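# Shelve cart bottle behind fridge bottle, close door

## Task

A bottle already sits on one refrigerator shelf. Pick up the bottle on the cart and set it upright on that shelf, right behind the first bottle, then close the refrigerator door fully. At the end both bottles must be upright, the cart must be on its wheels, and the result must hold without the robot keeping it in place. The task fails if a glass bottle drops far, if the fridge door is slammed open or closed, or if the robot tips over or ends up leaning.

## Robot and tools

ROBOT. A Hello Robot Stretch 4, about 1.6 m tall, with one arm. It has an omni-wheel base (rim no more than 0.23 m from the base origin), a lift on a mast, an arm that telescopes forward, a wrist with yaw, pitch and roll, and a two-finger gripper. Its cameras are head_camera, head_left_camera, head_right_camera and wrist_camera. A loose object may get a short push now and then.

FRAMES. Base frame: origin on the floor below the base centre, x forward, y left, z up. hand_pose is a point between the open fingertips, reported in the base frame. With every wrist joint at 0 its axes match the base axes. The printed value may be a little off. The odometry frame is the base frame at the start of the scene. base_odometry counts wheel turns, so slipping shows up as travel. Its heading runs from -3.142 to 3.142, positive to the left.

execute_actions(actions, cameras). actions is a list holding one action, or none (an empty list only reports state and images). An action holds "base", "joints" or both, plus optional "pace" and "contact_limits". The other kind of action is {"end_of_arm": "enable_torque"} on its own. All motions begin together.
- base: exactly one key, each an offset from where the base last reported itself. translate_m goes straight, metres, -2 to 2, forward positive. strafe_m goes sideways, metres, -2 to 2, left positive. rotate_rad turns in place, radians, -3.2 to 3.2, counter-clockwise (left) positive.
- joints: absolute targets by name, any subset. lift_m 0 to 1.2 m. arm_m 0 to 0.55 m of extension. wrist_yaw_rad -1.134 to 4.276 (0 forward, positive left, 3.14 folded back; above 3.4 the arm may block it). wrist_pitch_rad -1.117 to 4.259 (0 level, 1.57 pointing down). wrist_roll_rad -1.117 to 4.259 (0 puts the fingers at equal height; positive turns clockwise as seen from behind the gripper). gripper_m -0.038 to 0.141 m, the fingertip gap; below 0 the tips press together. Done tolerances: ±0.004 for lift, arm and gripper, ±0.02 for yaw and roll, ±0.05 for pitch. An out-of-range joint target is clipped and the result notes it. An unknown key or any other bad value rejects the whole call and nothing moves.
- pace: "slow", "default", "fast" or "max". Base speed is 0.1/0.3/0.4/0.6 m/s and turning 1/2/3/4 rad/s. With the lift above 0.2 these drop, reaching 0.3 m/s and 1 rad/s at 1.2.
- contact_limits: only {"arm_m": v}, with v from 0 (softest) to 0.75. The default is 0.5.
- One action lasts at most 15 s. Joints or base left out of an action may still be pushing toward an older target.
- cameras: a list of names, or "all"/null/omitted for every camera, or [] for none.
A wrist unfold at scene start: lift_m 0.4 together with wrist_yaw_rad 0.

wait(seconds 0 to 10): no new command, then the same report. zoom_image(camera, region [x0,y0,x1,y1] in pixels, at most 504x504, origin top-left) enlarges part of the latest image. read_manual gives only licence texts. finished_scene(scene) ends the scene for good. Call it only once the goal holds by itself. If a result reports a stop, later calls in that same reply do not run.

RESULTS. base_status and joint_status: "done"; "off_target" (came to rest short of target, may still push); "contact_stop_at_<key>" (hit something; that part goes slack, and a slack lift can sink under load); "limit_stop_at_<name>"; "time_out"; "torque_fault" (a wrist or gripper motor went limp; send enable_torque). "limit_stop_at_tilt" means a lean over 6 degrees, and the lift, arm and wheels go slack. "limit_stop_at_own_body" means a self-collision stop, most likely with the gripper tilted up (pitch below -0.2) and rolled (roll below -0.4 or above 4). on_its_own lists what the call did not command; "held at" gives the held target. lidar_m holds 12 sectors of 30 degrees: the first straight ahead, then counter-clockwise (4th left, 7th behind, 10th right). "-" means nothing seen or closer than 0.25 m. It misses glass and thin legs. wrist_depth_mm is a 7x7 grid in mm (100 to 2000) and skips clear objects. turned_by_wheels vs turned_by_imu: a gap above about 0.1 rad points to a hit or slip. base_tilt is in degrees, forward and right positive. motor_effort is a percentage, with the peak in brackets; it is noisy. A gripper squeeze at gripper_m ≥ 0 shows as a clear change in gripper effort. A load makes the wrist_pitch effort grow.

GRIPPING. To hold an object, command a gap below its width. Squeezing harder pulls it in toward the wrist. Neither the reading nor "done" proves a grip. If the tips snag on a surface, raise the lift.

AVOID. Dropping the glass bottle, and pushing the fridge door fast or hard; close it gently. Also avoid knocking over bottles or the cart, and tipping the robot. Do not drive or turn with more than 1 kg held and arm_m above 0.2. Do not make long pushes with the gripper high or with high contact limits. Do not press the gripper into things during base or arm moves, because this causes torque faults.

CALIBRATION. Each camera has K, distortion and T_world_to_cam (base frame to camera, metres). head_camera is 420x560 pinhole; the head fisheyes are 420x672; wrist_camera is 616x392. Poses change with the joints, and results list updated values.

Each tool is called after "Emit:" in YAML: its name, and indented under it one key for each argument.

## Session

Emit:
execute_actions:
  actions: []

Scene clock: 0.00 s.
base_odometry: x=+0.000 y=+0.000 heading=+0.000 (m, m, rad; odometry frame)
turned_by_wheels: +0.000 (rad since the last result)
turned_by_imu: +0.000 (rad since the last result)
base_tilt: forward=+0.2 right=+0.0 (deg)
lidar_m: 1.27 1.30 1.11 0.98 1.28 1.94 1.84 2.46 0.90 0.82 0.83 1.08
base_status: not commanded
joint_positions: lift_m=+0.157 arm_m=-0.002 wrist_yaw_rad=+3.213 wrist_pitch_rad=-0.014 wrist_roll_rad=-0.018 gripper_m=+0.057
joint_status: not commanded
motor_effort: lift_m=+20 arm_m=+0 wrist_yaw_rad=+1 wrist_pitch_rad=-5 wrist_roll_rad=+1 gripper_m=-2 wheel_0=+0 wheel_1=-1 wheel_2=+0 (%)
hand_pose: x=-0.1255 y=+0.0665 z=+0.3387 quat_wxyz=(-0.036, +0.007, -0.009, +0.999) (m; base frame)
wrist_depth_mm: - - 134 - 1983 - - / - 108 134 - 1983 - - / - 115 135 - - - - / 138 136 248 - - - - / 220 - - - - - - / 219 1138 200 1160 200 1182 1160 / 218 778 854 - 809 798 820
pictures: head_camera, head_left_camera, head_right_camera, wrist_camera
camera_calibration (this result's frames):
wrist_camera: T_world_to_cam=[[-0.0564018, 0.997623, 0.039595, -0.0965846], [0.00289117, 0.0398211, -0.999203, 0.386983], [-0.998404, -0.0562423, -0.00513027, 0.111753], [0, 0, 0, 1]] pos_world=[0.105008, 0.0872301, 0.391072]
Images, in order (width x height): head_camera 420x560, head_left_camera 420x672, head_right_camera 420x672, wrist_camera 616x392.

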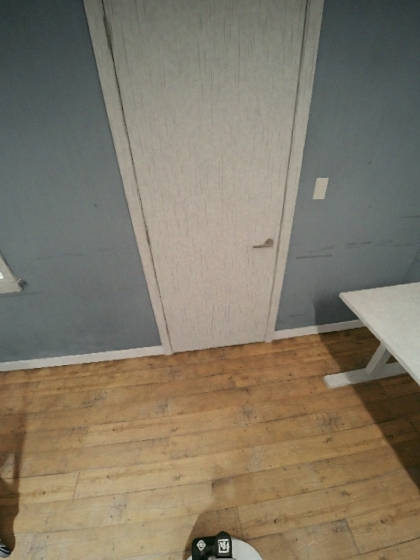

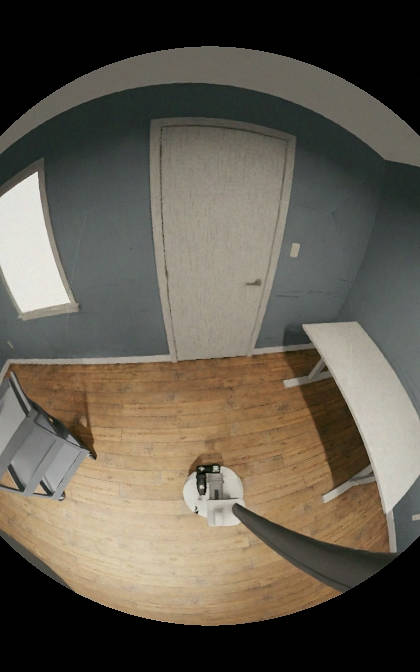

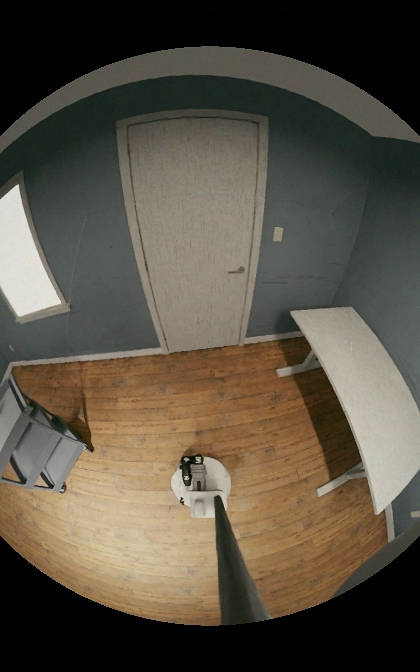

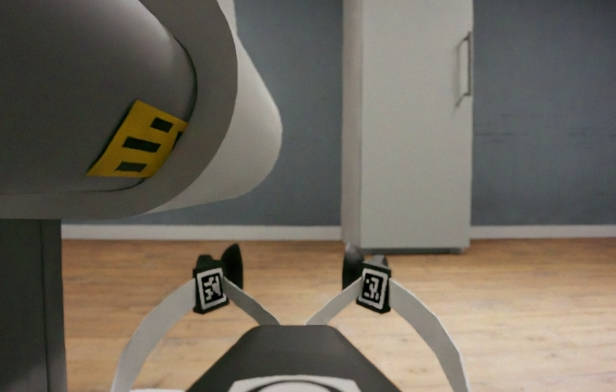

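Fridge behind, maybe closed. Turn around.

Emit:
execute_actions:
  actions:
    - {"base":{"rotate_rad":2.9},"joints":{"lift_m":0.6,"wrist_yaw_rad":0,"gripper_m":0.1}}

Scene clock: 6.03 s.
base_odometry: x=+0.000 y=+0.000 heading=+2.900 (m, m, rad; odometry frame)
turned_by_wheels: +2.900 (rad since the last result)
turned_by_imu: +2.875 (rad since the last result)
base_tilt: forward=+0.2 right=+0.0 (deg)
lidar_m: 1.87 2.40 2.02 0.84 0.84 0.94 1.30 1.28 1.48 0.98 1.07 2.95
base_status: done
joint_positions: lift_m=+0.600 arm_m=-0.002 wrist_yaw_rad=+0.001 wrist_pitch_rad=-0.013 wrist_roll_rad=-0.018 gripper_m=+0.100
joint_status: all done
motor_effort: lift_m=+23(24) arm_m=+0(0) wrist_yaw_rad=-1(5) wrist_pitch_rad=-6(6) wrist_roll_rad=+1(0) gripper_m=-2(0) wheel_0=+0(7) wheel_1=+0(7) wheel_2=+1(7) (%)
hand_pose: x=+0.4570 y=-0.0873 z=+0.7819 quat_wxyz=(+1.000, -0.009, -0.007, +0.000) (m; base frame)
wrist_depth_mm: 1921 - - 1756 - - - / 1921 - - 1756 - - - / 1921 - - 1808 - - - / 1921 - - 1808 - - - / 1921 - 1921 1808 - - - / 1983 - 1708 1756 1921 - - / 1708 1661 1808 - 1808 1708 1756
pictures: head_camera, head_left_camera, head_right_camera, wrist_camera
camera_calibration (this result's frames):
wrist_camera: T_world_to_cam=[[-0.0147976, -0.999106, 0.0395956, -0.121144], [-0.00576351, -0.0395141, -0.999202, 0.831295], [0.999874, -0.015014, -0.00517364, -0.22266], [0, 0, 0, 1]] pos_world=[0.22563, -0.0915307, 0.834277]
Images, in order (width x height): head_camera 420x560, head_left_camera 420x672, head_right_camera 420x672, wrist_camera 616x392.

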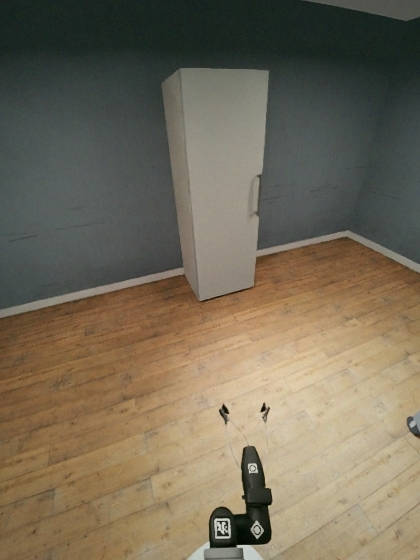

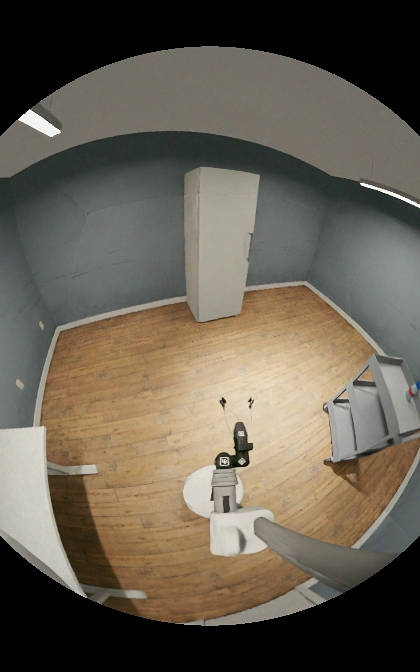

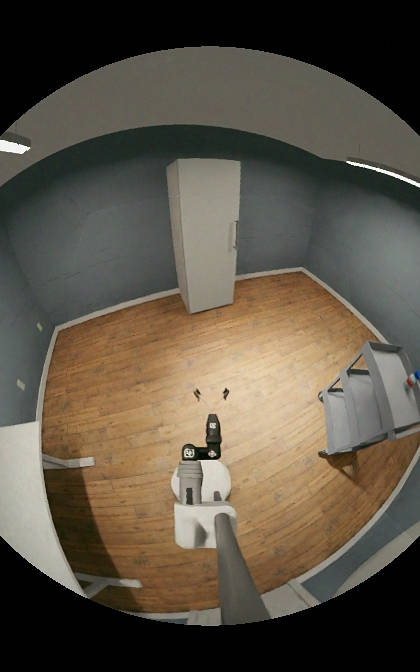

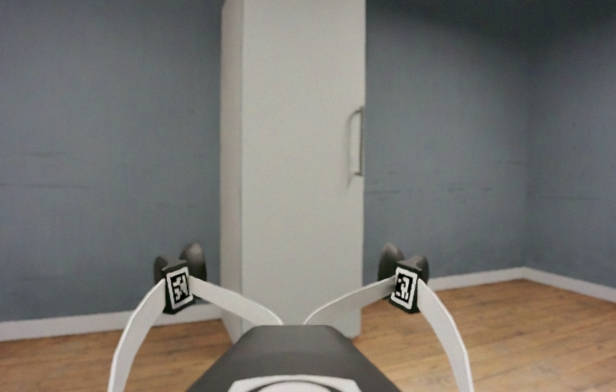

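Emit:
execute_actions:
  actions:
    - {"base":{"translate_m":1.0},"joints":{"lift_m":0.89}}
  cameras: []

Emit:
execute_actions:
  actions:
    - {"base":{"rotate_rad":0.32}}
  cameras: []

Emit:
execute_actions:
  actions:
    - {"base":{"strafe_m":-0.55}}

Scene clock: 28.43 s.
base_odometry: x=-0.971 y=+0.239 heading=+2.900 (m, m, rad; odometry frame)
turned_by_wheels: +0.000 (rad since the last result)
turned_by_imu: -0.005 (rad since the last result)
base_tilt: forward=+0.2 right=-0.1 (deg)
lidar_m: 0.86 1.45 1.63 1.96 1.25 1.33 2.16 1.41 1.18 2.78 2.75 1.02
base_status: done
joint_positions: lift_m=+0.890 arm_m=-0.002 wrist_yaw_rad=+0.000 wrist_pitch_rad=-0.013 wrist_roll_rad=-0.018 gripper_m=+0.100
joint_status: all done
motor_effort: lift_m=+22(21) arm_m=+0(0) wrist_yaw_rad=+0(1) wrist_pitch_rad=-5(5) wrist_roll_rad=-1(2) gripper_m=+0(1) wheel_0=-2(4) wheel_1=-1(4) wheel_2=+1(8) (%)
hand_pose: x=+0.4570 y=-0.0874 z=+1.0720 quat_wxyz=(+1.000, -0.009, -0.007, +0.000) (m; base frame)
wrist_depth_mm: 1098 1160 661 723 798 1756 - / 1098 1182 668 732 798 1756 1983 / 1118 1182 676 732 809 1756 - / 1118 1182 668 741 820 1808 - / 1138 1205 676 741 798 1808 - / 1118 1182 661 732 788 1863 - / 1118 1182 661 - 854 1863 -
pictures: none
No camera images: the call's "cameras" was empty. Leave "cameras" out to get every camera's image.

Scene clock: 29.53 s.
base_odometry: x=-0.971 y=+0.239 heading=-3.063 (m, m, rad; odometry frame)
turned_by_wheels: +0.320 (rad since the last result)
turned_by_imu: +0.317 (rad since the last result)
base_tilt: forward=+0.2 right=-0.1 (deg)
lidar_m: 0.86 1.51 2.06 1.93 1.27 1.71 2.23 1.23 1.17 2.75 2.14 0.89
base_status: done
joint_positions: lift_m=+0.890 arm_m=-0.002 wrist_yaw_rad=+0.000 wrist_pitch_rad=-0.013 wrist_roll_rad=-0.018 gripper_m=+0.100
joint_status: not commanded
motor_effort: lift_m=+22(22) arm_m=+0(0) wrist_yaw_rad=+1(1) wrist_pitch_rad=-5(6) wrist_roll_rad=+0(2) gripper_m=+0(0) wheel_0=+0(5) wheel_1=+0(6) wheel_2=+1(5) (%)
hand_pose: x=+0.4570 y=-0.0874 z=+1.0720 quat_wxyz=(+1.000, -0.009, -0.007, +0.000) (m; base frame)
wrist_depth_mm: 1229 1229 1229 1182 640 654 661 / 1229 1229 1255 1160 647 654 661 / 1229 1255 1255 1138 647 654 668 / 1229 1255 1255 1138 654 661 668 / 1229 1255 1281 1098 654 668 683 / 1255 1255 1281 661 654 676 683 / 1255 1255 1281 - 661 676 683
pictures: none
No camera images: the call's "cameras" was empty. Leave "cameras" out to get every camera's image.

Scene clock: 32.70 s.
base_odometry: x=-1.014 y=+0.787 heading=-3.063 (m, m, rad; odometry frame)
turned_by_wheels: +0.000 (rad since the last result)
turned_by_imu: -0.004 (rad since the last result)
base_tilt: forward=+0.2 right=-0.1 (deg)
lidar_m: 0.82 0.86 2.06 1.94 1.80 2.34 1.01 0.81 2.33 2.20 2.21 1.53
base_status: done
joint_positions: lift_m=+0.890 arm_m=-0.002 wrist_yaw_rad=+0.000 wrist_pitch_rad=-0.013 wrist_roll_rad=-0.018 gripper_m=+0.100
joint_status: not commanded
motor_effort: lift_m=+22(22) arm_m=+0(0) wrist_yaw_rad=+0(0) wrist_pitch_rad=-6(5) wrist_roll_rad=-1(1) gripper_m=-1(0) wheel_0=-1(7) wheel_1=-1(10) wheel_2=+0(1) (%)
hand_pose: x=+0.4570 y=-0.0874 z=+1.0720 quat_wxyz=(+1.000, -0.009, -0.007, +0.000) (m; base frame)
wrist_depth_mm: 615 621 634 640 1308 1336 1336 / 621 627 634 647 1336 1336 1366 / 621 634 640 654 1336 1336 1366 / 621 634 647 654 1336 1366 1366 / 627 640 654 661 1336 1366 1397 / 634 640 654 661 1336 1366 1397 / 634 647 654 - 1336 1397 1397
pictures: head_camera, head_left_camera, head_right_camera, wrist_camera
camera_calibration (this result's frames):
wrist_camera: T_world_to_cam=[[-0.0151497, -0.999101, 0.0395956, -0.132571], [-0.00577733, -0.039512, -0.999202, 1.12115], [0.999869, -0.0153664, -0.00517354, -0.221159], [0, 0, 0, 1]] pos_world=[0.225599, -0.0915509, 1.12436]
Images, in order (width x height): head_camera 420x560, head_left_camera 420x672, head_right_camera 420x672, wrist_camera 616x392.

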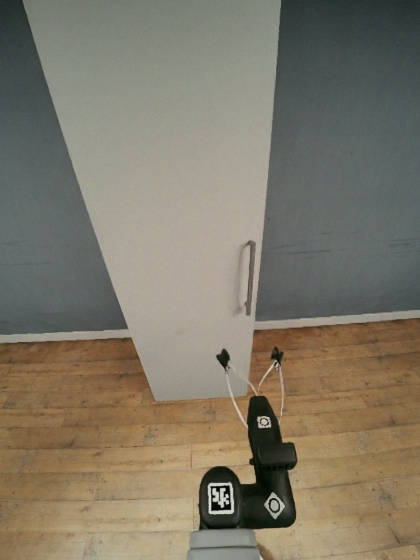

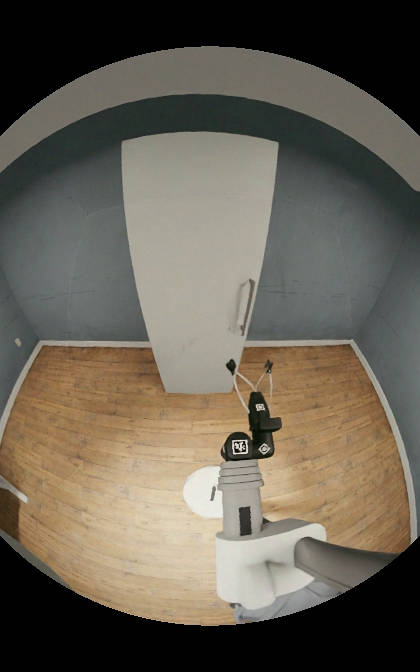

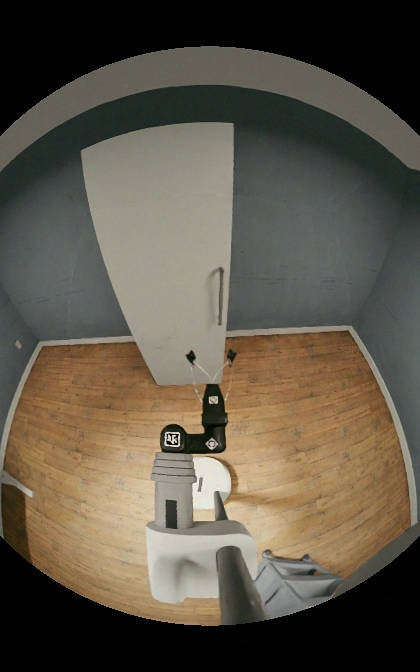

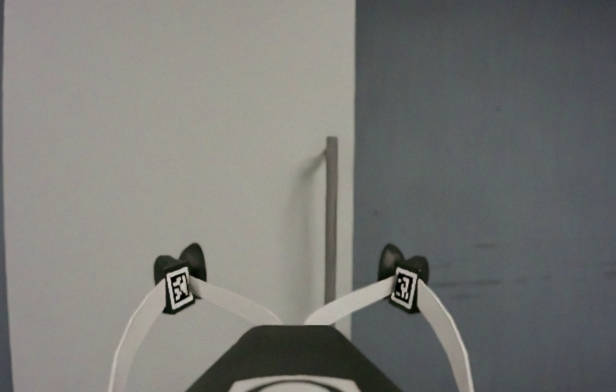

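Emit:
execute_actions:
  actions:
    - {"base":{"strafe_m":-0.055},"joints":{"arm_m":0.34}}
  cameras: ["wrist_camera","head_camera"]

Scene clock: 40.63 s.
base_odometry: x=-1.019 y=+0.842 heading=-3.063 (m, m, rad; odometry frame)
turned_by_wheels: +0.000 (rad since the last result)
turned_by_imu: -0.001 (rad since the last result)
base_tilt: forward=+0.2 right=+0.0 (deg)
lidar_m: 0.81 0.89 2.07 1.93 1.84 2.31 0.92 0.79 2.26 2.14 2.17 1.57
base_status: done
joint_positions: lift_m=+0.890 arm_m=+0.338 wrist_yaw_rad=+0.000 wrist_pitch_rad=-0.014 wrist_roll_rad=-0.018 gripper_m=+0.100
joint_status: all done
motor_effort: lift_m=+22(22) arm_m=+9(10) wrist_yaw_rad=+1(2) wrist_pitch_rad=-5(6) wrist_roll_rad=+1(2) gripper_m=-1(2) wheel_0=-2(8) wheel_1=+1(7) wheel_2=+1(1) (%)
hand_pose: x=+0.7978 y=-0.0874 z=+1.0720 quat_wxyz=(+1.000, -0.009, -0.007, +0.000) (m; base frame)
wrist_depth_mm: 289 294 298 303 946 976 976 / 291 296 301 304 960 976 976 / 293 297 303 304 960 976 991 / 296 298 304 307 960 976 1008 / 297 301 306 309 960 991 1008 / 300 301 307 248 976 1008 1025 / 300 306 307 - 991 1008 1025
pictures: head_camera, wrist_camera
camera_calibration (this result's frames):
wrist_camera: T_world_to_cam=[[-0.0152289, -0.9991, 0.0395948, -0.127366], [-0.00573011, -0.0395116, -0.999203, 1.1231], [0.999868, -0.0154436, -0.00512323, -0.561985], [0, 0, 0, 1]] pos_world=[0.566407, -0.0915553, 1.12437]
Images, in order (width x height): head_camera 420x560, wrist_camera 616x392.

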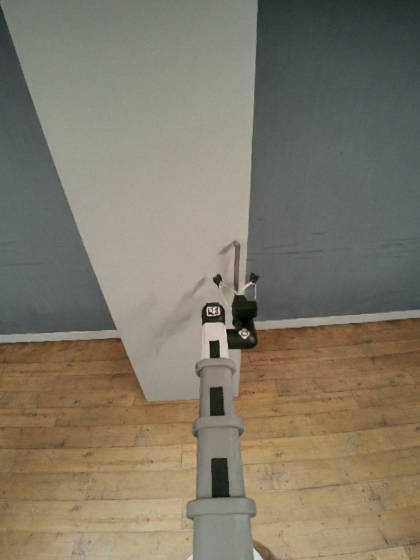

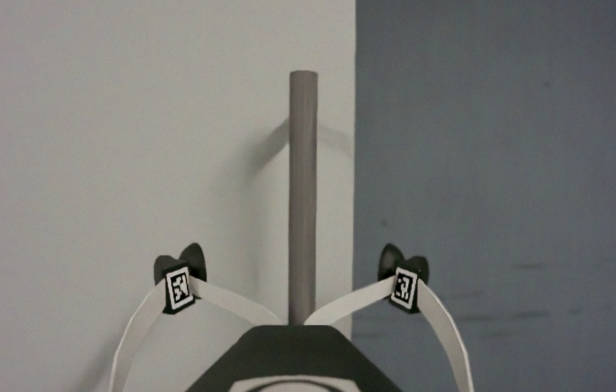

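Emit:
execute_actions:
  actions:
    - {"joints":{"arm_m":0.355,"gripper_m":0.06}}
  cameras: []

Emit:
execute_actions:
  actions:
    - {"joints":{"gripper_m":-0.03}}
  cameras: ["wrist_camera"]

Emit:
execute_actions:
  actions:
    - {"joints":{"arm_m":0.2},"base":{"strafe_m":0.02},"pace":"slow"}

Scene clock: 46.90 s.
base_odometry: x=-1.019 y=+0.842 heading=-3.063 (m, m, rad; odometry frame)
turned_by_wheels: +0.000 (rad since the last result)
turned_by_imu: -0.001 (rad since the last result)
base_tilt: forward=+0.2 right=+0.0 (deg)
lidar_m: 0.79 0.89 2.08 1.92 1.85 2.33 0.91 0.78 2.27 2.14 2.17 1.53
base_status: not commanded
joint_positions: lift_m=+0.890 arm_m=+0.353 wrist_yaw_rad=+0.000 wrist_pitch_rad=-0.014 wrist_roll_rad=-0.018 gripper_m=+0.060
joint_status: all done
motor_effort: lift_m=+22(22) arm_m=+9(9) wrist_yaw_rad=+1(1) wrist_pitch_rad=-5(5) wrist_roll_rad=-1(2) gripper_m=-1(1) wheel_0=-2(2) wheel_1=+1(1) wheel_2=+1(1) (%)
hand_pose: x=+0.8128 y=-0.0874 z=+1.0720 quat_wxyz=(+1.000, -0.009, -0.007, +0.000) (m; base frame)
wrist_depth_mm: 274 279 283 289 931 946 976 / 277 281 286 290 931 960 976 / 278 283 287 290 946 960 976 / 279 285 290 293 946 960 991 / 282 286 290 294 960 960 1008 / 283 287 201 232 199 976 1008 / 285 289 294 - 976 991 1008
pictures: none
No camera images: the call's "cameras" was empty. Leave "cameras" out to get every camera's image.

Scene clock: 48.50 s.
base_odometry: x=-1.019 y=+0.842 heading=-3.064 (m, m, rad; odometry frame)
turned_by_wheels: -0.001 (rad since the last result)
turned_by_imu: -0.001 (rad since the last result)
base_tilt: forward=+0.2 right=+0.0 (deg)
lidar_m: 0.79 0.88 2.04 1.91 1.85 2.35 0.91 0.76 2.29 2.14 2.13 1.54
base_status: not commanded
joint_positions: lift_m=+0.890 arm_m=+0.354 wrist_yaw_rad=-0.004 wrist_pitch_rad=-0.014 wrist_roll_rad=-0.018 gripper_m=-0.029
joint_status: all done
motor_effort: lift_m=+22(22) arm_m=+7(9) wrist_yaw_rad=+12(12) wrist_pitch_rad=-5(5) wrist_roll_rad=+1(1) gripper_m=-17(18) wheel_0=-4(5) wheel_1=-1(2) wheel_2=-1(1) (%)
hand_pose: x=+0.8128 y=-0.0885 z=+1.0720 quat_wxyz=(+1.000, -0.009, -0.007, -0.002) (m; base frame)
wrist_depth_mm: 274 279 283 290 931 946 976 / 277 282 286 290 946 960 960 / 278 282 287 291 946 960 991 / 279 283 289 293 960 960 976 / 281 286 290 234 960 991 1008 / 283 286 184 211 184 991 1008 / 285 289 293 - 976 991 1025
pictures: wrist_camera
camera_calibration (this result's frames):
wrist_camera: T_world_to_cam=[[-0.0191298, -0.999033, 0.0395947, -0.125086], [-0.00588334, -0.0394888, -0.999203, 1.12327], [0.9998, -0.0193475, -0.00512224, -0.577299], [0, 0, 0, 1]] pos_world=[0.5814, -0.0917774, 1.12437]
Images, in order (width x height): wrist_camera 616x392.

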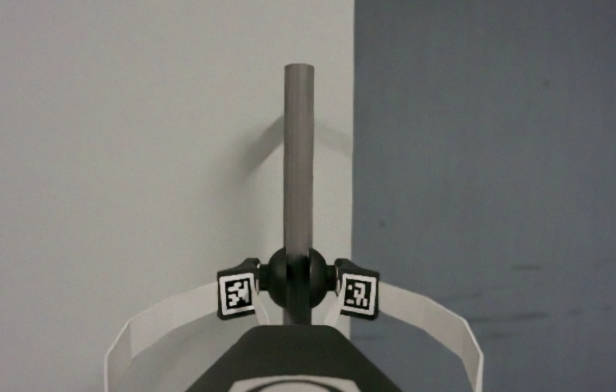

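Scene clock: 51.33 s.
base_odometry: x=-1.017 y=+0.822 heading=-3.064 (m, m, rad; odometry frame)
turned_by_wheels: +0.000 (rad since the last result)
turned_by_imu: +0.000 (rad since the last result)
base_tilt: forward=+0.2 right=+0.0 (deg)
lidar_m: 0.80 0.88 2.02 1.91 1.79 2.31 0.97 0.79 2.29 2.16 2.15 1.54
base_status: done
joint_positions: lift_m=+0.890 arm_m=+0.202 wrist_yaw_rad=+0.000 wrist_pitch_rad=-0.013 wrist_roll_rad=-0.018 gripper_m=-0.030
joint_status: all done
motor_effort: lift_m=+22(22) arm_m=-9(10) wrist_yaw_rad=+1(16) wrist_pitch_rad=-6(5) wrist_roll_rad=+0(0) gripper_m=-15(17) wheel_0=+0(9) wheel_1=+0(5) wheel_2=+0(2) (%)
hand_pose: x=+0.6609 y=-0.0875 z=+1.0720 quat_wxyz=(+1.000, -0.009, -0.007, +0.000) (m; base frame)
wrist_depth_mm: 418 427 430 439 1098 1118 1118 / 418 430 436 445 1098 1118 1138 / 427 433 439 445 1098 1138 1138 / 427 433 439 449 1118 1138 1160 / 430 436 442 445 1138 1138 1160 / 433 436 185 203 181 1138 1160 / 433 439 449 - 1138 1160 1182
pictures: head_camera, head_left_camera, head_right_camera, wrist_camera
camera_calibration (this result's frames):
wrist_camera: T_world_to_cam=[[-0.0154797, -0.999096, 0.0395951, -0.129357], [-0.00575953, -0.0395101, -0.999203, 1.12232], [0.999864, -0.0156954, -0.00514271, -0.425144], [0, 0, 0, 1]] pos_world=[0.429547, -0.0915696, 1.12437]
Images, in order (width x height): head_camera 420x560, head_left_camera 420x672, head_right_camera 420x672, wrist_camera 616x392.

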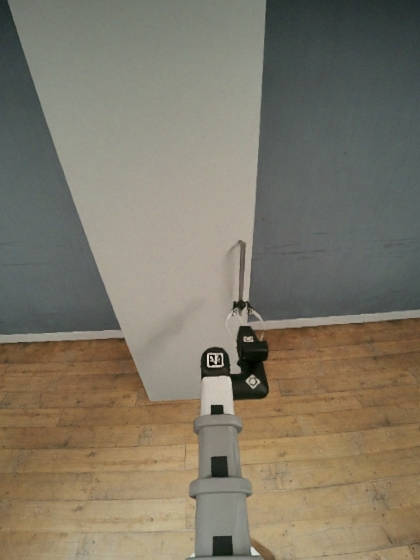

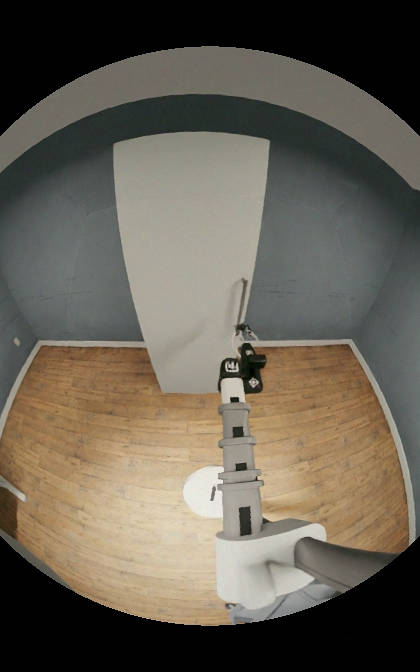

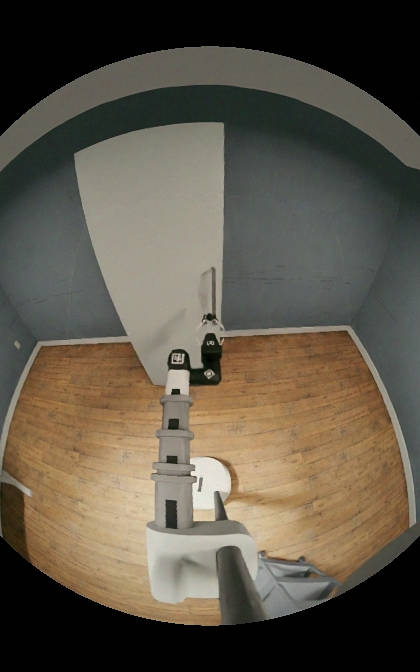

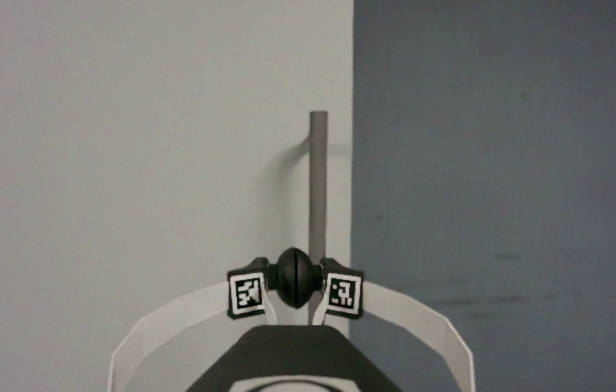

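Emit:
execute_actions:
  actions:
    - {"joints":{"gripper_m":0.08},"base":{"strafe_m":-0.022}}
  cameras: []

Emit:
execute_actions:
  actions:
    - {"joints":{"arm_m":0.385},"contact_limits":{"arm_m":0.25}}
  cameras: ["wrist_camera"]

Emit:
execute_actions:
  actions:
    - {"joints":{"gripper_m":-0.03}}
  cameras: ["wrist_camera"]

Scene clock: 59.60 s.
base_odometry: x=-1.019 y=+0.844 heading=-3.064 (m, m, rad; odometry frame)
turned_by_wheels: +0.000 (rad since the last result)
turned_by_imu: -0.001 (rad since the last result)
base_tilt: forward=+0.2 right=-0.1 (deg)
lidar_m: 0.78 0.87 2.05 1.93 1.87 2.31 0.93 0.77 2.27 2.13 2.18 1.54
base_status: done
joint_positions: lift_m=+0.890 arm_m=+0.202 wrist_yaw_rad=+0.000 wrist_pitch_rad=-0.013 wrist_roll_rad=-0.018 gripper_m=+0.080
joint_status: all done
motor_effort: lift_m=+22(22) arm_m=-9(9) wrist_yaw_rad=+2(2) wrist_pitch_rad=-5(5) wrist_roll_rad=+2(1) gripper_m=-1(17) wheel_0=-2(8) wheel_1=+0(7) wheel_2=+0(1) (%)
hand_pose: x=+0.6609 y=-0.0875 z=+1.0720 quat_wxyz=(+1.000, -0.009, -0.007, +0.000) (m; base frame)
wrist_depth_mm: 418 427 433 439 1078 1118 1138 / 421 427 433 445 1078 1118 1138 / 424 430 439 445 1118 1138 1138 / 430 436 439 449 1098 1138 1138 / 430 436 445 452 1118 1138 1160 / 433 439 445 449 202 1160 1182 / 436 439 445 - 1138 1160 1182
pictures: none
No camera images: the call's "cameras" was empty. Leave "cameras" out to get every camera's image.

Scene clock: 61.23 s.
base_odometry: x=-1.019 y=+0.844 heading=-3.064 (m, m, rad; odometry frame)
turned_by_wheels: +0.000 (rad since the last result)
turned_by_imu: +0.000 (rad since the last result)
base_tilt: forward=+0.2 right=+0.0 (deg)
lidar_m: 0.80 0.86 2.05 1.93 1.85 2.35 0.91 0.77 2.27 2.13 2.18 1.55
base_status: not commanded
joint_positions: lift_m=+0.890 arm_m=+0.383 wrist_yaw_rad=+0.000 wrist_pitch_rad=-0.014 wrist_roll_rad=-0.018 gripper_m=+0.080
joint_status: all done
motor_effort: lift_m=+22(22) arm_m=+9(9) wrist_yaw_rad=+0(1) wrist_pitch_rad=-5(6) wrist_roll_rad=+0(0) gripper_m=-3(2) wheel_0=-2(2) wheel_1=+0(0) wheel_2=+1(1) (%)
contact_limits: arm_m 0.25
hand_pose: x=+0.8428 y=-0.0874 z=+1.0720 quat_wxyz=(+1.000, -0.009, -0.007, +0.000) (m; base frame)
wrist_depth_mm: 247 251 255 258 904 917 931 / 248 253 256 259 917 917 946 / 250 253 257 260 917 931 946 / 251 255 259 264 917 931 946 / 253 256 260 264 917 946 960 / 254 257 262 202 203 960 960 / 256 258 263 - 946 960 976
pictures: wrist_camera
camera_calibration (this result's frames):
wrist_camera: T_world_to_cam=[[-0.0152385, -0.9991, 0.0395948, -0.126675], [-0.00572666, -0.0395116, -0.999203, 1.12335], [0.999867, -0.0154531, -0.0051194, -0.606992], [0, 0, 0, 1]] pos_world=[0.611414, -0.0915558, 1.12437]
Images, in order (width x height): wrist_camera 616x392.

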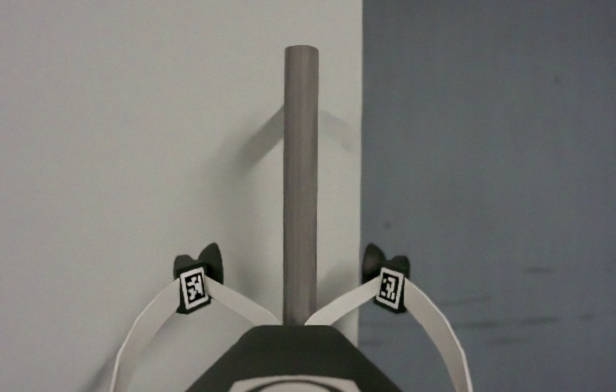

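Scene clock: 63.03 s.
base_odometry: x=-1.019 y=+0.844 heading=-3.064 (m, m, rad; odometry frame)
turned_by_wheels: +0.000 (rad since the last result)
turned_by_imu: -0.001 (rad since the last result)
base_tilt: forward=+0.3 right=+0.0 (deg)
lidar_m: 0.80 0.88 2.06 1.93 1.83 2.33 0.93 0.78 2.27 2.14 2.19 1.55
base_status: not commanded
joint_positions: lift_m=+0.890 arm_m=+0.385 wrist_yaw_rad=+0.003 wrist_pitch_rad=-0.013 wrist_roll_rad=-0.018 gripper_m=-0.029
joint_status: all done
motor_effort: lift_m=+22(22) arm_m=+3(10) wrist_yaw_rad=-8(8) wrist_pitch_rad=-6(5) wrist_roll_rad=-1(2) gripper_m=-21(21) wheel_0=-7(6) wheel_1=-3(3) wheel_2=+3(4) (%)
hand_pose: x=+0.8441 y=-0.0866 z=+1.0719 quat_wxyz=(+1.000, -0.009, -0.007, +0.001) (m; base frame)
wrist_depth_mm: 244 249 252 255 891 917 917 / 247 251 253 256 904 917 931 / 248 251 255 258 904 931 931 / 249 253 257 258 931 946 960 / 251 254 258 202 931 931 960 / 252 255 185 200 185 960 960 / 253 257 260 - 931 960 960
pictures: wrist_camera
camera_calibration (this result's frames):
wrist_camera: T_world_to_cam=[[-0.0123072, -0.99914, 0.0395972, -0.12829], [-0.00579393, -0.0395283, -0.999202, 1.1234], [0.999907, -0.0125268, -0.00530247, -0.607885], [0, 0, 0, 1]] pos_world=[0.612759, -0.0913884, 1.12436]
Images, in order (width x height): wrist_camera 616x392.

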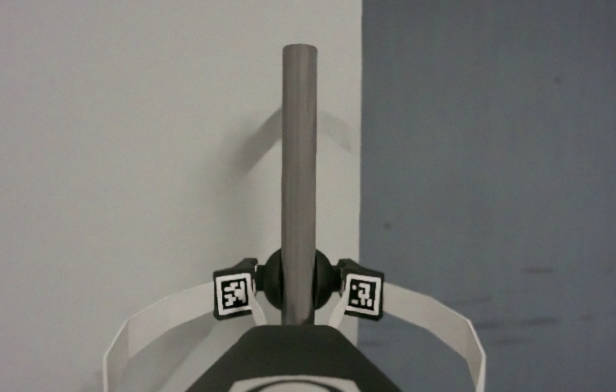

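Emit:
execute_actions:
  actions:
    - {"joints":{"arm_m":0.31},"pace":"slow","contact_limits":{"arm_m":0.7}}

Scene clock: 68.37 s.
base_odometry: x=-1.019 y=+0.844 heading=-3.064 (m, m, rad; odometry frame)
turned_by_wheels: +0.000 (rad since the last result)
turned_by_imu: -0.001 (rad since the last result)
base_tilt: forward=+0.2 right=-0.1 (deg)
lidar_m: 0.76 0.88 2.08 1.95 1.86 2.34 0.95 0.76 2.23 2.14 2.20 1.54
base_status: not commanded
joint_positions: lift_m=+0.890 arm_m=+0.312 wrist_yaw_rad=+0.000 wrist_pitch_rad=-0.013 wrist_roll_rad=-0.018 gripper_m=-0.030
joint_status: all done
motor_effort: lift_m=+22(22) arm_m=-9(16) wrist_yaw_rad=+2(10) wrist_pitch_rad=-5(6) wrist_roll_rad=+1(1) gripper_m=-14(23) wheel_0=-1(7) wheel_1=-1(4) wheel_2=+1(5) (%)
contact_limits: arm_m 0.7
hand_pose: x=+0.7709 y=-0.0875 z=+1.0720 quat_wxyz=(+1.000, -0.009, -0.007, +0.000) (m; base frame)
wrist_depth_mm: 315 319 325 330 976 1008 1008 / 317 322 327 332 991 991 1025 / 320 324 329 332 991 1008 1025 / 320 327 330 334 991 1008 1042 / 324 329 330 277 1008 1042 1042 / 325 329 185 202 182 1025 1042 / 327 332 336 - 1025 1025 1060
pictures: head_camera, head_left_camera, head_right_camera, wrist_camera
camera_calibration (this result's frames):
wrist_camera: T_world_to_cam=[[-0.0156461, -0.999093, 0.0395953, -0.127574], [-0.00577247, -0.0395092, -0.999203, 1.12296], [0.999861, -0.0158621, -0.00514907, -0.535111], [0, 0, 0, 1]] pos_world=[0.539523, -0.0915792, 1.12436]
Images, in order (width x height): head_camera 420x560, head_left_camera 420x672, head_right_camera 420x672, wrist_camera 616x392.

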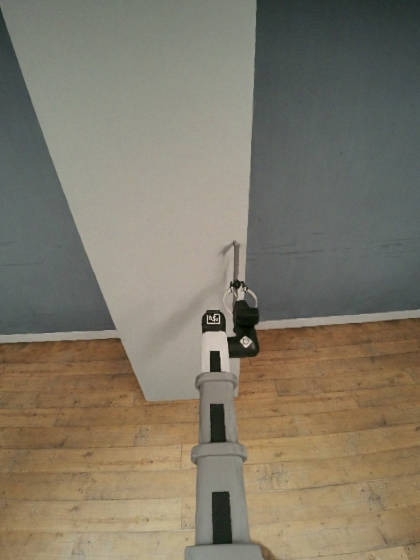

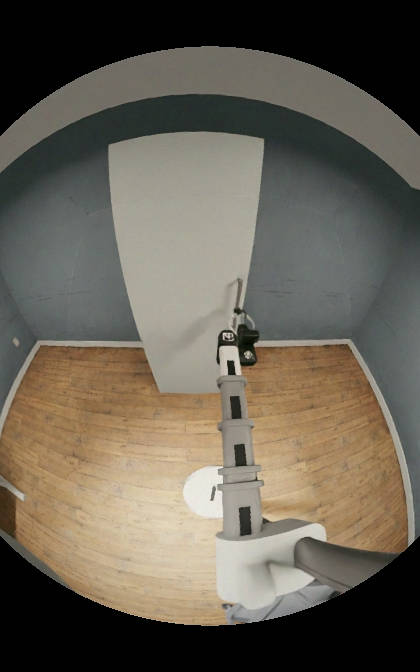

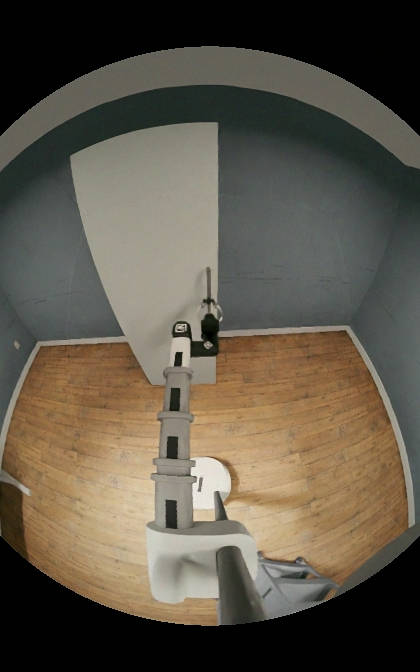

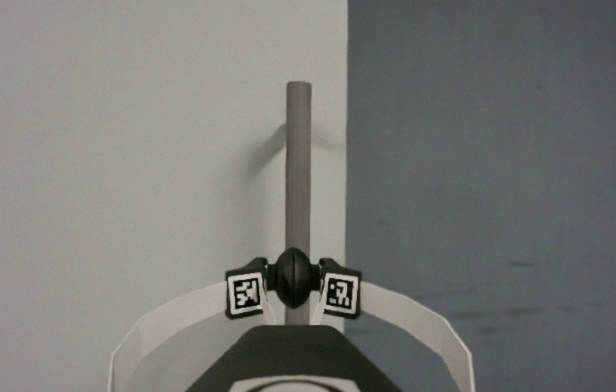

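Emit:
execute_actions:
  actions:
    - {"joints":{"gripper_m":0.06,"arm_m":0.1}}
  cameras: []

Emit:
execute_actions:
  actions:
    - {"base":{"translate_m":0.2}}
  cameras: []

Emit:
execute_actions:
  actions:
    - {"base":{"strafe_m":-0.46},"pace":"slow"}
  cameras: []

Emit:
execute_actions:
  actions:
    - {"joints":{"wrist_yaw_rad":1.57,"arm_m":0.35,"gripper_m":0.045}}

Scene clock: 85.07 s.
base_odometry: x=-1.019 y=+0.844 heading=-3.064 (m, m, rad; odometry frame)
turned_by_wheels: +0.000 (rad since the last result)
turned_by_imu: -0.001 (rad since the last result)
base_tilt: forward=+0.2 right=+0.0 (deg)
lidar_m: 0.83 0.88 2.03 1.94 1.85 2.32 0.94 0.77 2.25 2.15 2.19 1.55
base_status: not commanded
joint_positions: lift_m=+0.890 arm_m=+0.102 wrist_yaw_rad=+0.000 wrist_pitch_rad=-0.013 wrist_roll_rad=-0.018 gripper_m=+0.060
joint_status: all done
motor_effort: lift_m=+22(22) arm_m=-8(9) wrist_yaw_rad=+2(2) wrist_pitch_rad=-6(5) wrist_roll_rad=-1(2) gripper_m=-3(11) wheel_0=-1(1) wheel_1=-1(1) wheel_2=+1(1) (%)
hand_pose: x=+0.5609 y=-0.0874 z=+1.0720 quat_wxyz=(+1.000, -0.009, -0.007, +0.000) (m; base frame)
wrist_depth_mm: 512 525 530 539 1182 1229 1255 / 517 525 535 544 1182 1229 1255 / 521 530 539 549 1205 1255 1255 / 525 535 539 549 1205 1229 1255 / 530 535 544 554 1229 1255 1255 / 530 535 202 554 199 1255 1281 / 530 539 549 - 1255 1255 1281
pictures: none
No camera images: the call's "cameras" was empty. Leave "cameras" out to get every camera's image.

Scene clock: 87.13 s.
base_odometry: x=-1.218 y=+0.829 heading=-3.064 (m, m, rad; odometry frame)
turned_by_wheels: +0.000 (rad since the last result)
turned_by_imu: -0.001 (rad since the last result)
base_tilt: forward=+0.2 right=+0.0 (deg)
lidar_m: 0.60 0.68 1.80 2.58 1.90 2.55 1.08 0.94 2.26 2.14 1.88 1.35
base_status: done
joint_positions: lift_m=+0.890 arm_m=+0.102 wrist_yaw_rad=+0.000 wrist_pitch_rad=-0.013 wrist_roll_rad=-0.018 gripper_m=+0.060
joint_status: not commanded
motor_effort: lift_m=+22(22) arm_m=-8(9) wrist_yaw_rad=+1(1) wrist_pitch_rad=-5(5) wrist_roll_rad=+1(1) gripper_m=-2(1) wheel_0=+1(4) wheel_1=+0(4) wheel_2=+1(8) (%)
hand_pose: x=+0.5609 y=-0.0874 z=+1.0720 quat_wxyz=(+1.000, -0.009, -0.007, +0.000) (m; base frame)
wrist_depth_mm: 325 329 334 340 976 1008 1025 / 325 330 338 342 991 1008 1008 / 329 332 338 343 1008 1025 1042 / 330 334 342 345 1008 1025 1042 / 332 338 342 347 1008 1025 1042 / 334 338 202 290 199 1042 1042 / 334 340 343 - 1025 1042 1060
pictures: none
No camera images: the call's "cameras" was empty. Leave "cameras" out to get every camera's image.

Scene clock: 92.87 s.
base_odometry: x=-1.254 y=+1.287 heading=-3.064 (m, m, rad; odometry frame)
turned_by_wheels: +0.000 (rad since the last result)
turned_by_imu: -0.003 (rad since the last result)
base_tilt: forward=+0.2 right=-0.1 (deg)
lidar_m: 1.30 0.68 0.92 2.81 2.36 1.41 0.89 2.50 1.76 1.65 1.74 1.35
base_status: done
joint_positions: lift_m=+0.890 arm_m=+0.102 wrist_yaw_rad=+0.000 wrist_pitch_rad=-0.013 wrist_roll_rad=-0.018 gripper_m=+0.060
joint_status: not commanded
motor_effort: lift_m=+22(22) arm_m=-8(9) wrist_yaw_rad=+1(0) wrist_pitch_rad=-6(6) wrist_roll_rad=+0(0) gripper_m=-2(2) wheel_0=+1(5) wheel_1=-1(6) wheel_2=-1(1) (%)
hand_pose: x=+0.5609 y=-0.0874 z=+1.0720 quat_wxyz=(+1.000, -0.009, -0.007, +0.000) (m; base frame)
wrist_depth_mm: 621 960 976 976 1008 1025 1042 / 634 960 976 976 1025 1025 1042 / 634 960 991 991 1008 1042 1042 / 634 976 991 1008 1008 1042 1042 / 634 976 991 1008 1025 1042 1060 / 634 854 202 1025 199 1060 1078 / 627 854 991 - 1042 1060 1078
pictures: none
No camera images: the call's "cameras" was empty. Leave "cameras" out to get every camera's image.

Scene clock: 94.73 s.
base_odometry: x=-1.254 y=+1.287 heading=-3.064 (m, m, rad; odometry frame)
turned_by_wheels: +0.000 (rad since the last result)
turned_by_imu: +0.000 (rad since the last result)
base_tilt: forward=+0.2 right=+0.0 (deg)
lidar_m: 1.27 0.71 0.96 2.80 2.35 1.40 0.86 2.51 1.77 1.67 1.75 1.37
base_status: not commanded
joint_positions: lift_m=+0.890 arm_m=+0.348 wrist_yaw_rad=+1.569 wrist_pitch_rad=-0.014 wrist_roll_rad=-0.018 gripper_m=+0.045
joint_status: all done
motor_effort: lift_m=+22(22) arm_m=+9(7) wrist_yaw_rad=+2(5) wrist_pitch_rad=-5(6) wrist_roll_rad=-1(2) gripper_m=-3(3) wheel_0=+1(1) wheel_1=+0(0) wheel_2=-1(1) (%)
hand_pose: x=+0.6071 y=+0.2884 z=+1.0720 quat_wxyz=(+0.708, -0.002, -0.011, +0.707) (m; base frame)
wrist_depth_mm: - - - - 271 272 276 / - - - - 272 273 277 / - - - 750 273 274 279 / - - - 750 276 277 281 / - - - 741 276 278 282 / - - 200 309 201 281 283 / - - - - 279 281 285
pictures: head_camera, head_left_camera, head_right_camera, wrist_camera
camera_calibration (this result's frames):
wrist_camera: T_world_to_cam=[[0.999078, -0.0166076, 0.0395937, -0.653969], [0.0395028, -0.00576435, -0.999203, 1.09966], [0.0168226, 0.999845, -0.00510299, -0.0614803], [0, 0, 0, 1]] pos_world=[0.61096, 0.0569488, 1.12437]
Images, in order (width x height): head_camera 420x560, head_left_camera 420x672, head_right_camera 420x672, wrist_camera 616x392.

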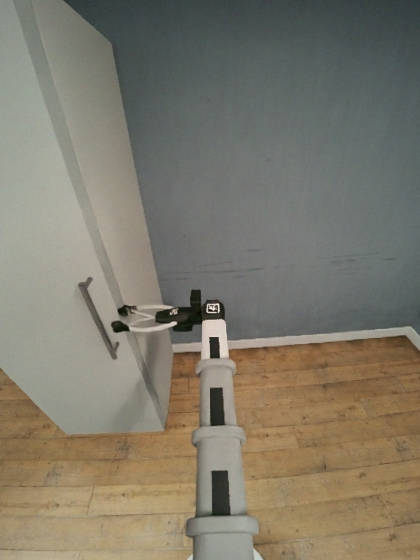

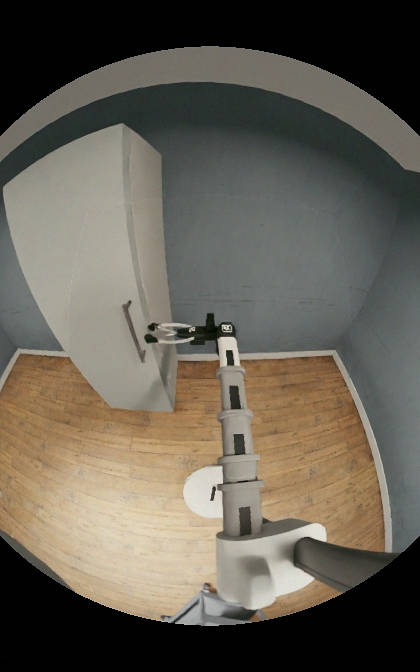

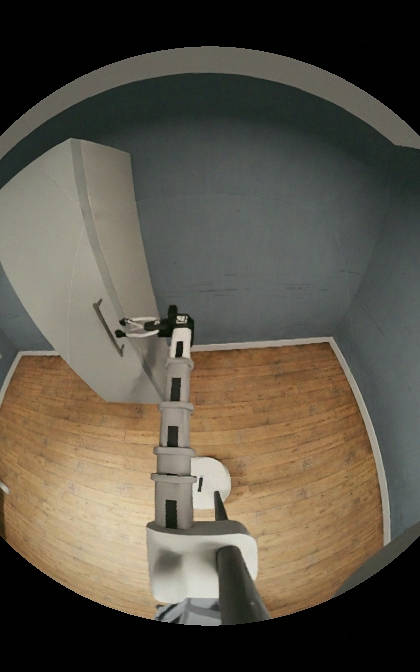

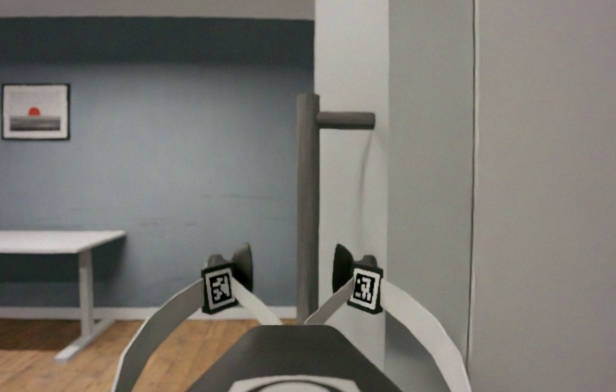

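Emit:
execute_actions:
  actions:
    - {"base":{"strafe_m":0.085},"pace":"slow"}
  cameras: ["wrist_camera","head_camera"]

Scene clock: 103.17 s.
base_odometry: x=-1.247 y=+1.203 heading=-3.064 (m, m, rad; odometry frame)
turned_by_wheels: +0.000 (rad since the last result)
turned_by_imu: -0.001 (rad since the last result)
base_tilt: forward=+0.1 right=+0.0 (deg)
lidar_m: 0.98 0.68 0.95 2.79 2.28 2.57 0.88 1.11 1.86 1.75 1.83 1.35
base_status: done
joint_positions: lift_m=+0.890 arm_m=+0.348 wrist_yaw_rad=+1.570 wrist_pitch_rad=-0.014 wrist_roll_rad=-0.018 gripper_m=+0.045
joint_status: not commanded
motor_effort: lift_m=+22(22) arm_m=+9(10) wrist_yaw_rad=+2(2) wrist_pitch_rad=-5(5) wrist_roll_rad=+1(1) gripper_m=-2(2) wheel_0=+1(4) wheel_1=+0(6) wheel_2=+0(0) (%)
hand_pose: x=+0.6071 y=+0.2884 z=+1.0720 quat_wxyz=(+0.708, -0.002, -0.011, +0.707) (m; base frame)
wrist_depth_mm: - - - - 243 185 186 / - - - 554 220 186 188 / - - - 549 246 187 189 / - - - 549 245 189 190 / - - - 549 220 189 191 / - - 200 221 194 190 193 / - - - - 218 191 194
pictures: head_camera, wrist_camera
camera_calibration (this result's frames):
wrist_camera: T_world_to_cam=[[0.99908, -0.0164608, 0.0395938, -0.653972], [0.0395038, -0.00575829, -0.999203, 1.09966], [0.0166756, 0.999848, -0.00510273, -0.0614043], [0, 0, 0, 1]] pos_world=[0.610954, 0.0569623, 1.12437]
Images, in order (width x height): head_camera 420x560, wrist_camera 616x392.

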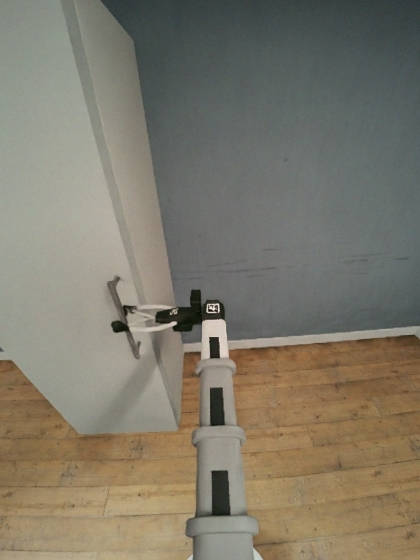

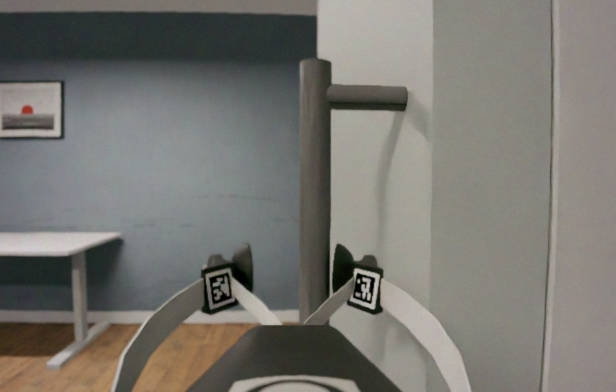

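Emit:
execute_actions:
  actions:
    - {"base":{"strafe_m":0.012},"joints":{"gripper_m":0.0},"pace":"slow"}
  cameras: ["wrist_camera"]

Emit:
execute_actions:
  actions:
    - {"base":{"strafe_m":0.015},"joints":{"arm_m":0.22},"pace":"slow","contact_limits":{"arm_m":0.6}}

Scene clock: 110.10 s.
base_odometry: x=-1.246 y=+1.191 heading=-3.064 (m, m, rad; odometry frame)
turned_by_wheels: +0.000 (rad since the last result)
turned_by_imu: -0.001 (rad since the last result)
base_tilt: forward=+0.3 right=-0.1 (deg)
lidar_m: 0.93 0.64 0.94 2.78 2.30 2.54 0.89 1.10 1.87 1.77 1.83 1.35
base_status: done
joint_positions: lift_m=+0.890 arm_m=+0.349 wrist_yaw_rad=+1.558 wrist_pitch_rad=-0.013 wrist_roll_rad=-0.018 gripper_m=+0.000
joint_status: all done
on_its_own: wrist_yaw_rad is at rest, and its effort (+36) is outside its rest range (-13 to +13)
motor_effort: lift_m=+22(22) arm_m=+5(9) wrist_yaw_rad=+36(36) wrist_pitch_rad=-5(6) wrist_roll_rad=-1(2) gripper_m=-14(12) wheel_0=-1(5) wheel_1=-1(5) wheel_2=+3(2) (%)
hand_pose: x=+0.6112 y=+0.2873 z=+1.0720 quat_wxyz=(+0.712, -0.002, -0.011, +0.702) (m; base frame)
wrist_depth_mm: - - - - 224 175 177 / - - - 208 209 175 179 / - - - 392 226 177 179 / - - - 392 225 178 180 / - - - 212 204 179 181 / - - 187 209 185 180 182 / - - - - 201 181 183
pictures: wrist_camera
camera_calibration (this result's frames):
wrist_camera: T_world_to_cam=[[0.998812, -0.0283889, 0.0395942, -0.654501], [0.0394295, -0.00634024, -0.999202, 1.09968], [0.0286173, 0.999577, -0.00521335, -0.067507], [0, 0, 0, 1]] pos_world=[0.612296, 0.05587, 1.12436]
Images, in order (width x height): wrist_camera 616x392.

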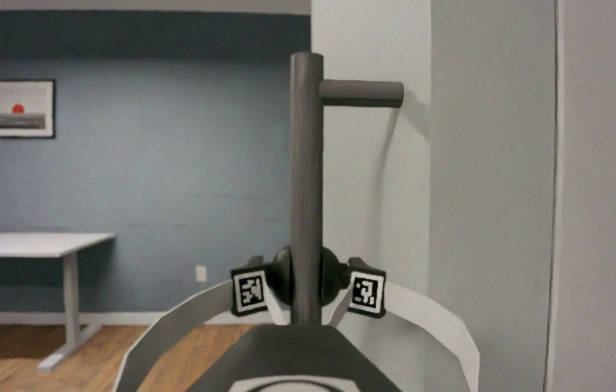

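Scene clock: 112.67 s.
torque_fault: wrist_yaw_rad switched itself off since the last result.
base_odometry: x=-1.245 y=+1.176 heading=-3.064 (m, m, rad; odometry frame)
turned_by_wheels: +0.000 (rad since the last result)
turned_by_imu: -0.022 (rad since the last result)
base_tilt: forward=+0.2 right=+0.0 (deg)
lidar_m: 0.88 0.63 0.91 2.92 2.23 2.60 0.89 1.04 1.90 1.79 1.85 1.37
base_status: done
joint_positions: lift_m=+0.890 arm_m=+0.222 wrist_yaw_rad=+1.264 wrist_pitch_rad=-0.014 wrist_roll_rad=-0.018 gripper_m=+0.000
joint_status: all done
on_its_own: wrist_yaw_rad is off since a torque_fault, until you send "end_of_arm": "enable_torque" (your +1.570 is given up)
motor_effort: lift_m=+22(22) arm_m=-9(20) wrist_yaw_rad=+1(100) wrist_pitch_rad=-5(8) wrist_roll_rad=+1(2) gripper_m=-4(21) wheel_0=+0(10) wheel_1=+0(16) wheel_2=-1(7) (%)
contact_limits: arm_m 0.6
hand_pose: x=+0.5631 y=+0.2485 z=+1.0720 quat_wxyz=(+0.807, -0.003, -0.011, +0.590) (m; base frame)
wrist_depth_mm: - - - 469 300 249 273 / - - - 469 286 250 274 / - - - 477 274 251 276 / - - - 477 290 252 278 / - - - 255 290 253 282 / - - 187 194 258 256 283 / - - - - 290 258 287
pictures: head_camera, head_left_camera, head_right_camera, wrist_camera
camera_calibration (this result's frames):
wrist_camera: T_world_to_cam=[[0.947677, -0.316766, 0.0395928, -0.507075], [0.0359617, -0.0173036, -0.999203, 1.10607], [0.317199, 0.948346, -0.00500673, -0.177344], [0, 0, 0, 1]] pos_world=[0.497021, 0.0266984, 1.12437]
Images, in order (width x height): head_camera 420x560, head_left_camera 420x672, head_right_camera 420x672, wrist_camera 616x392.

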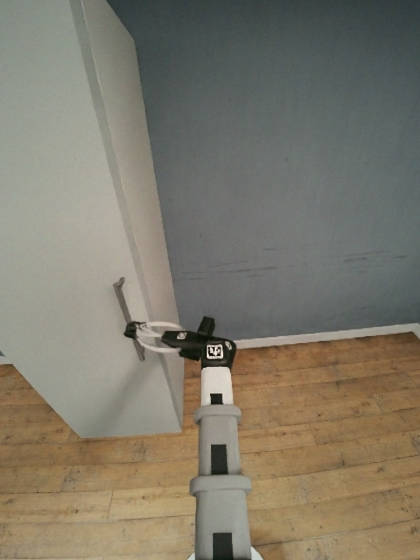

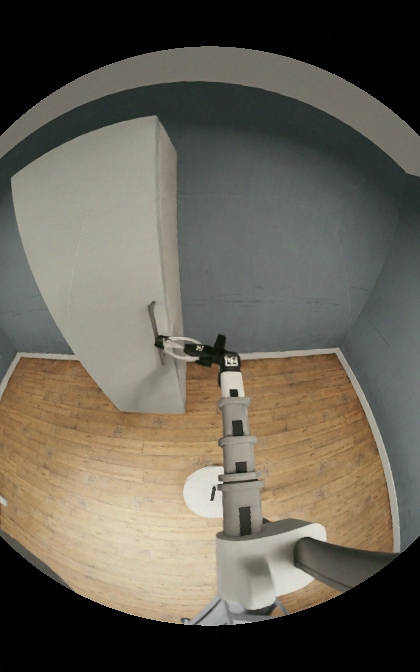

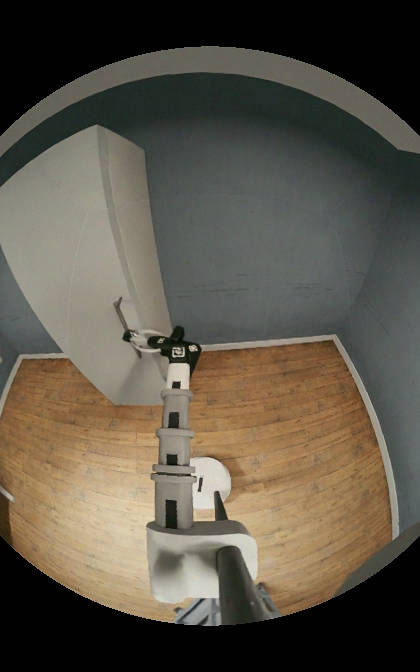

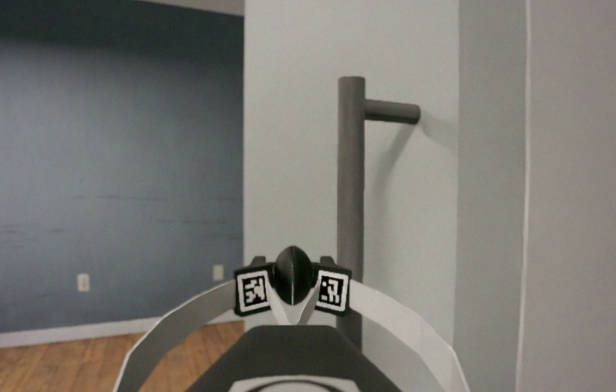

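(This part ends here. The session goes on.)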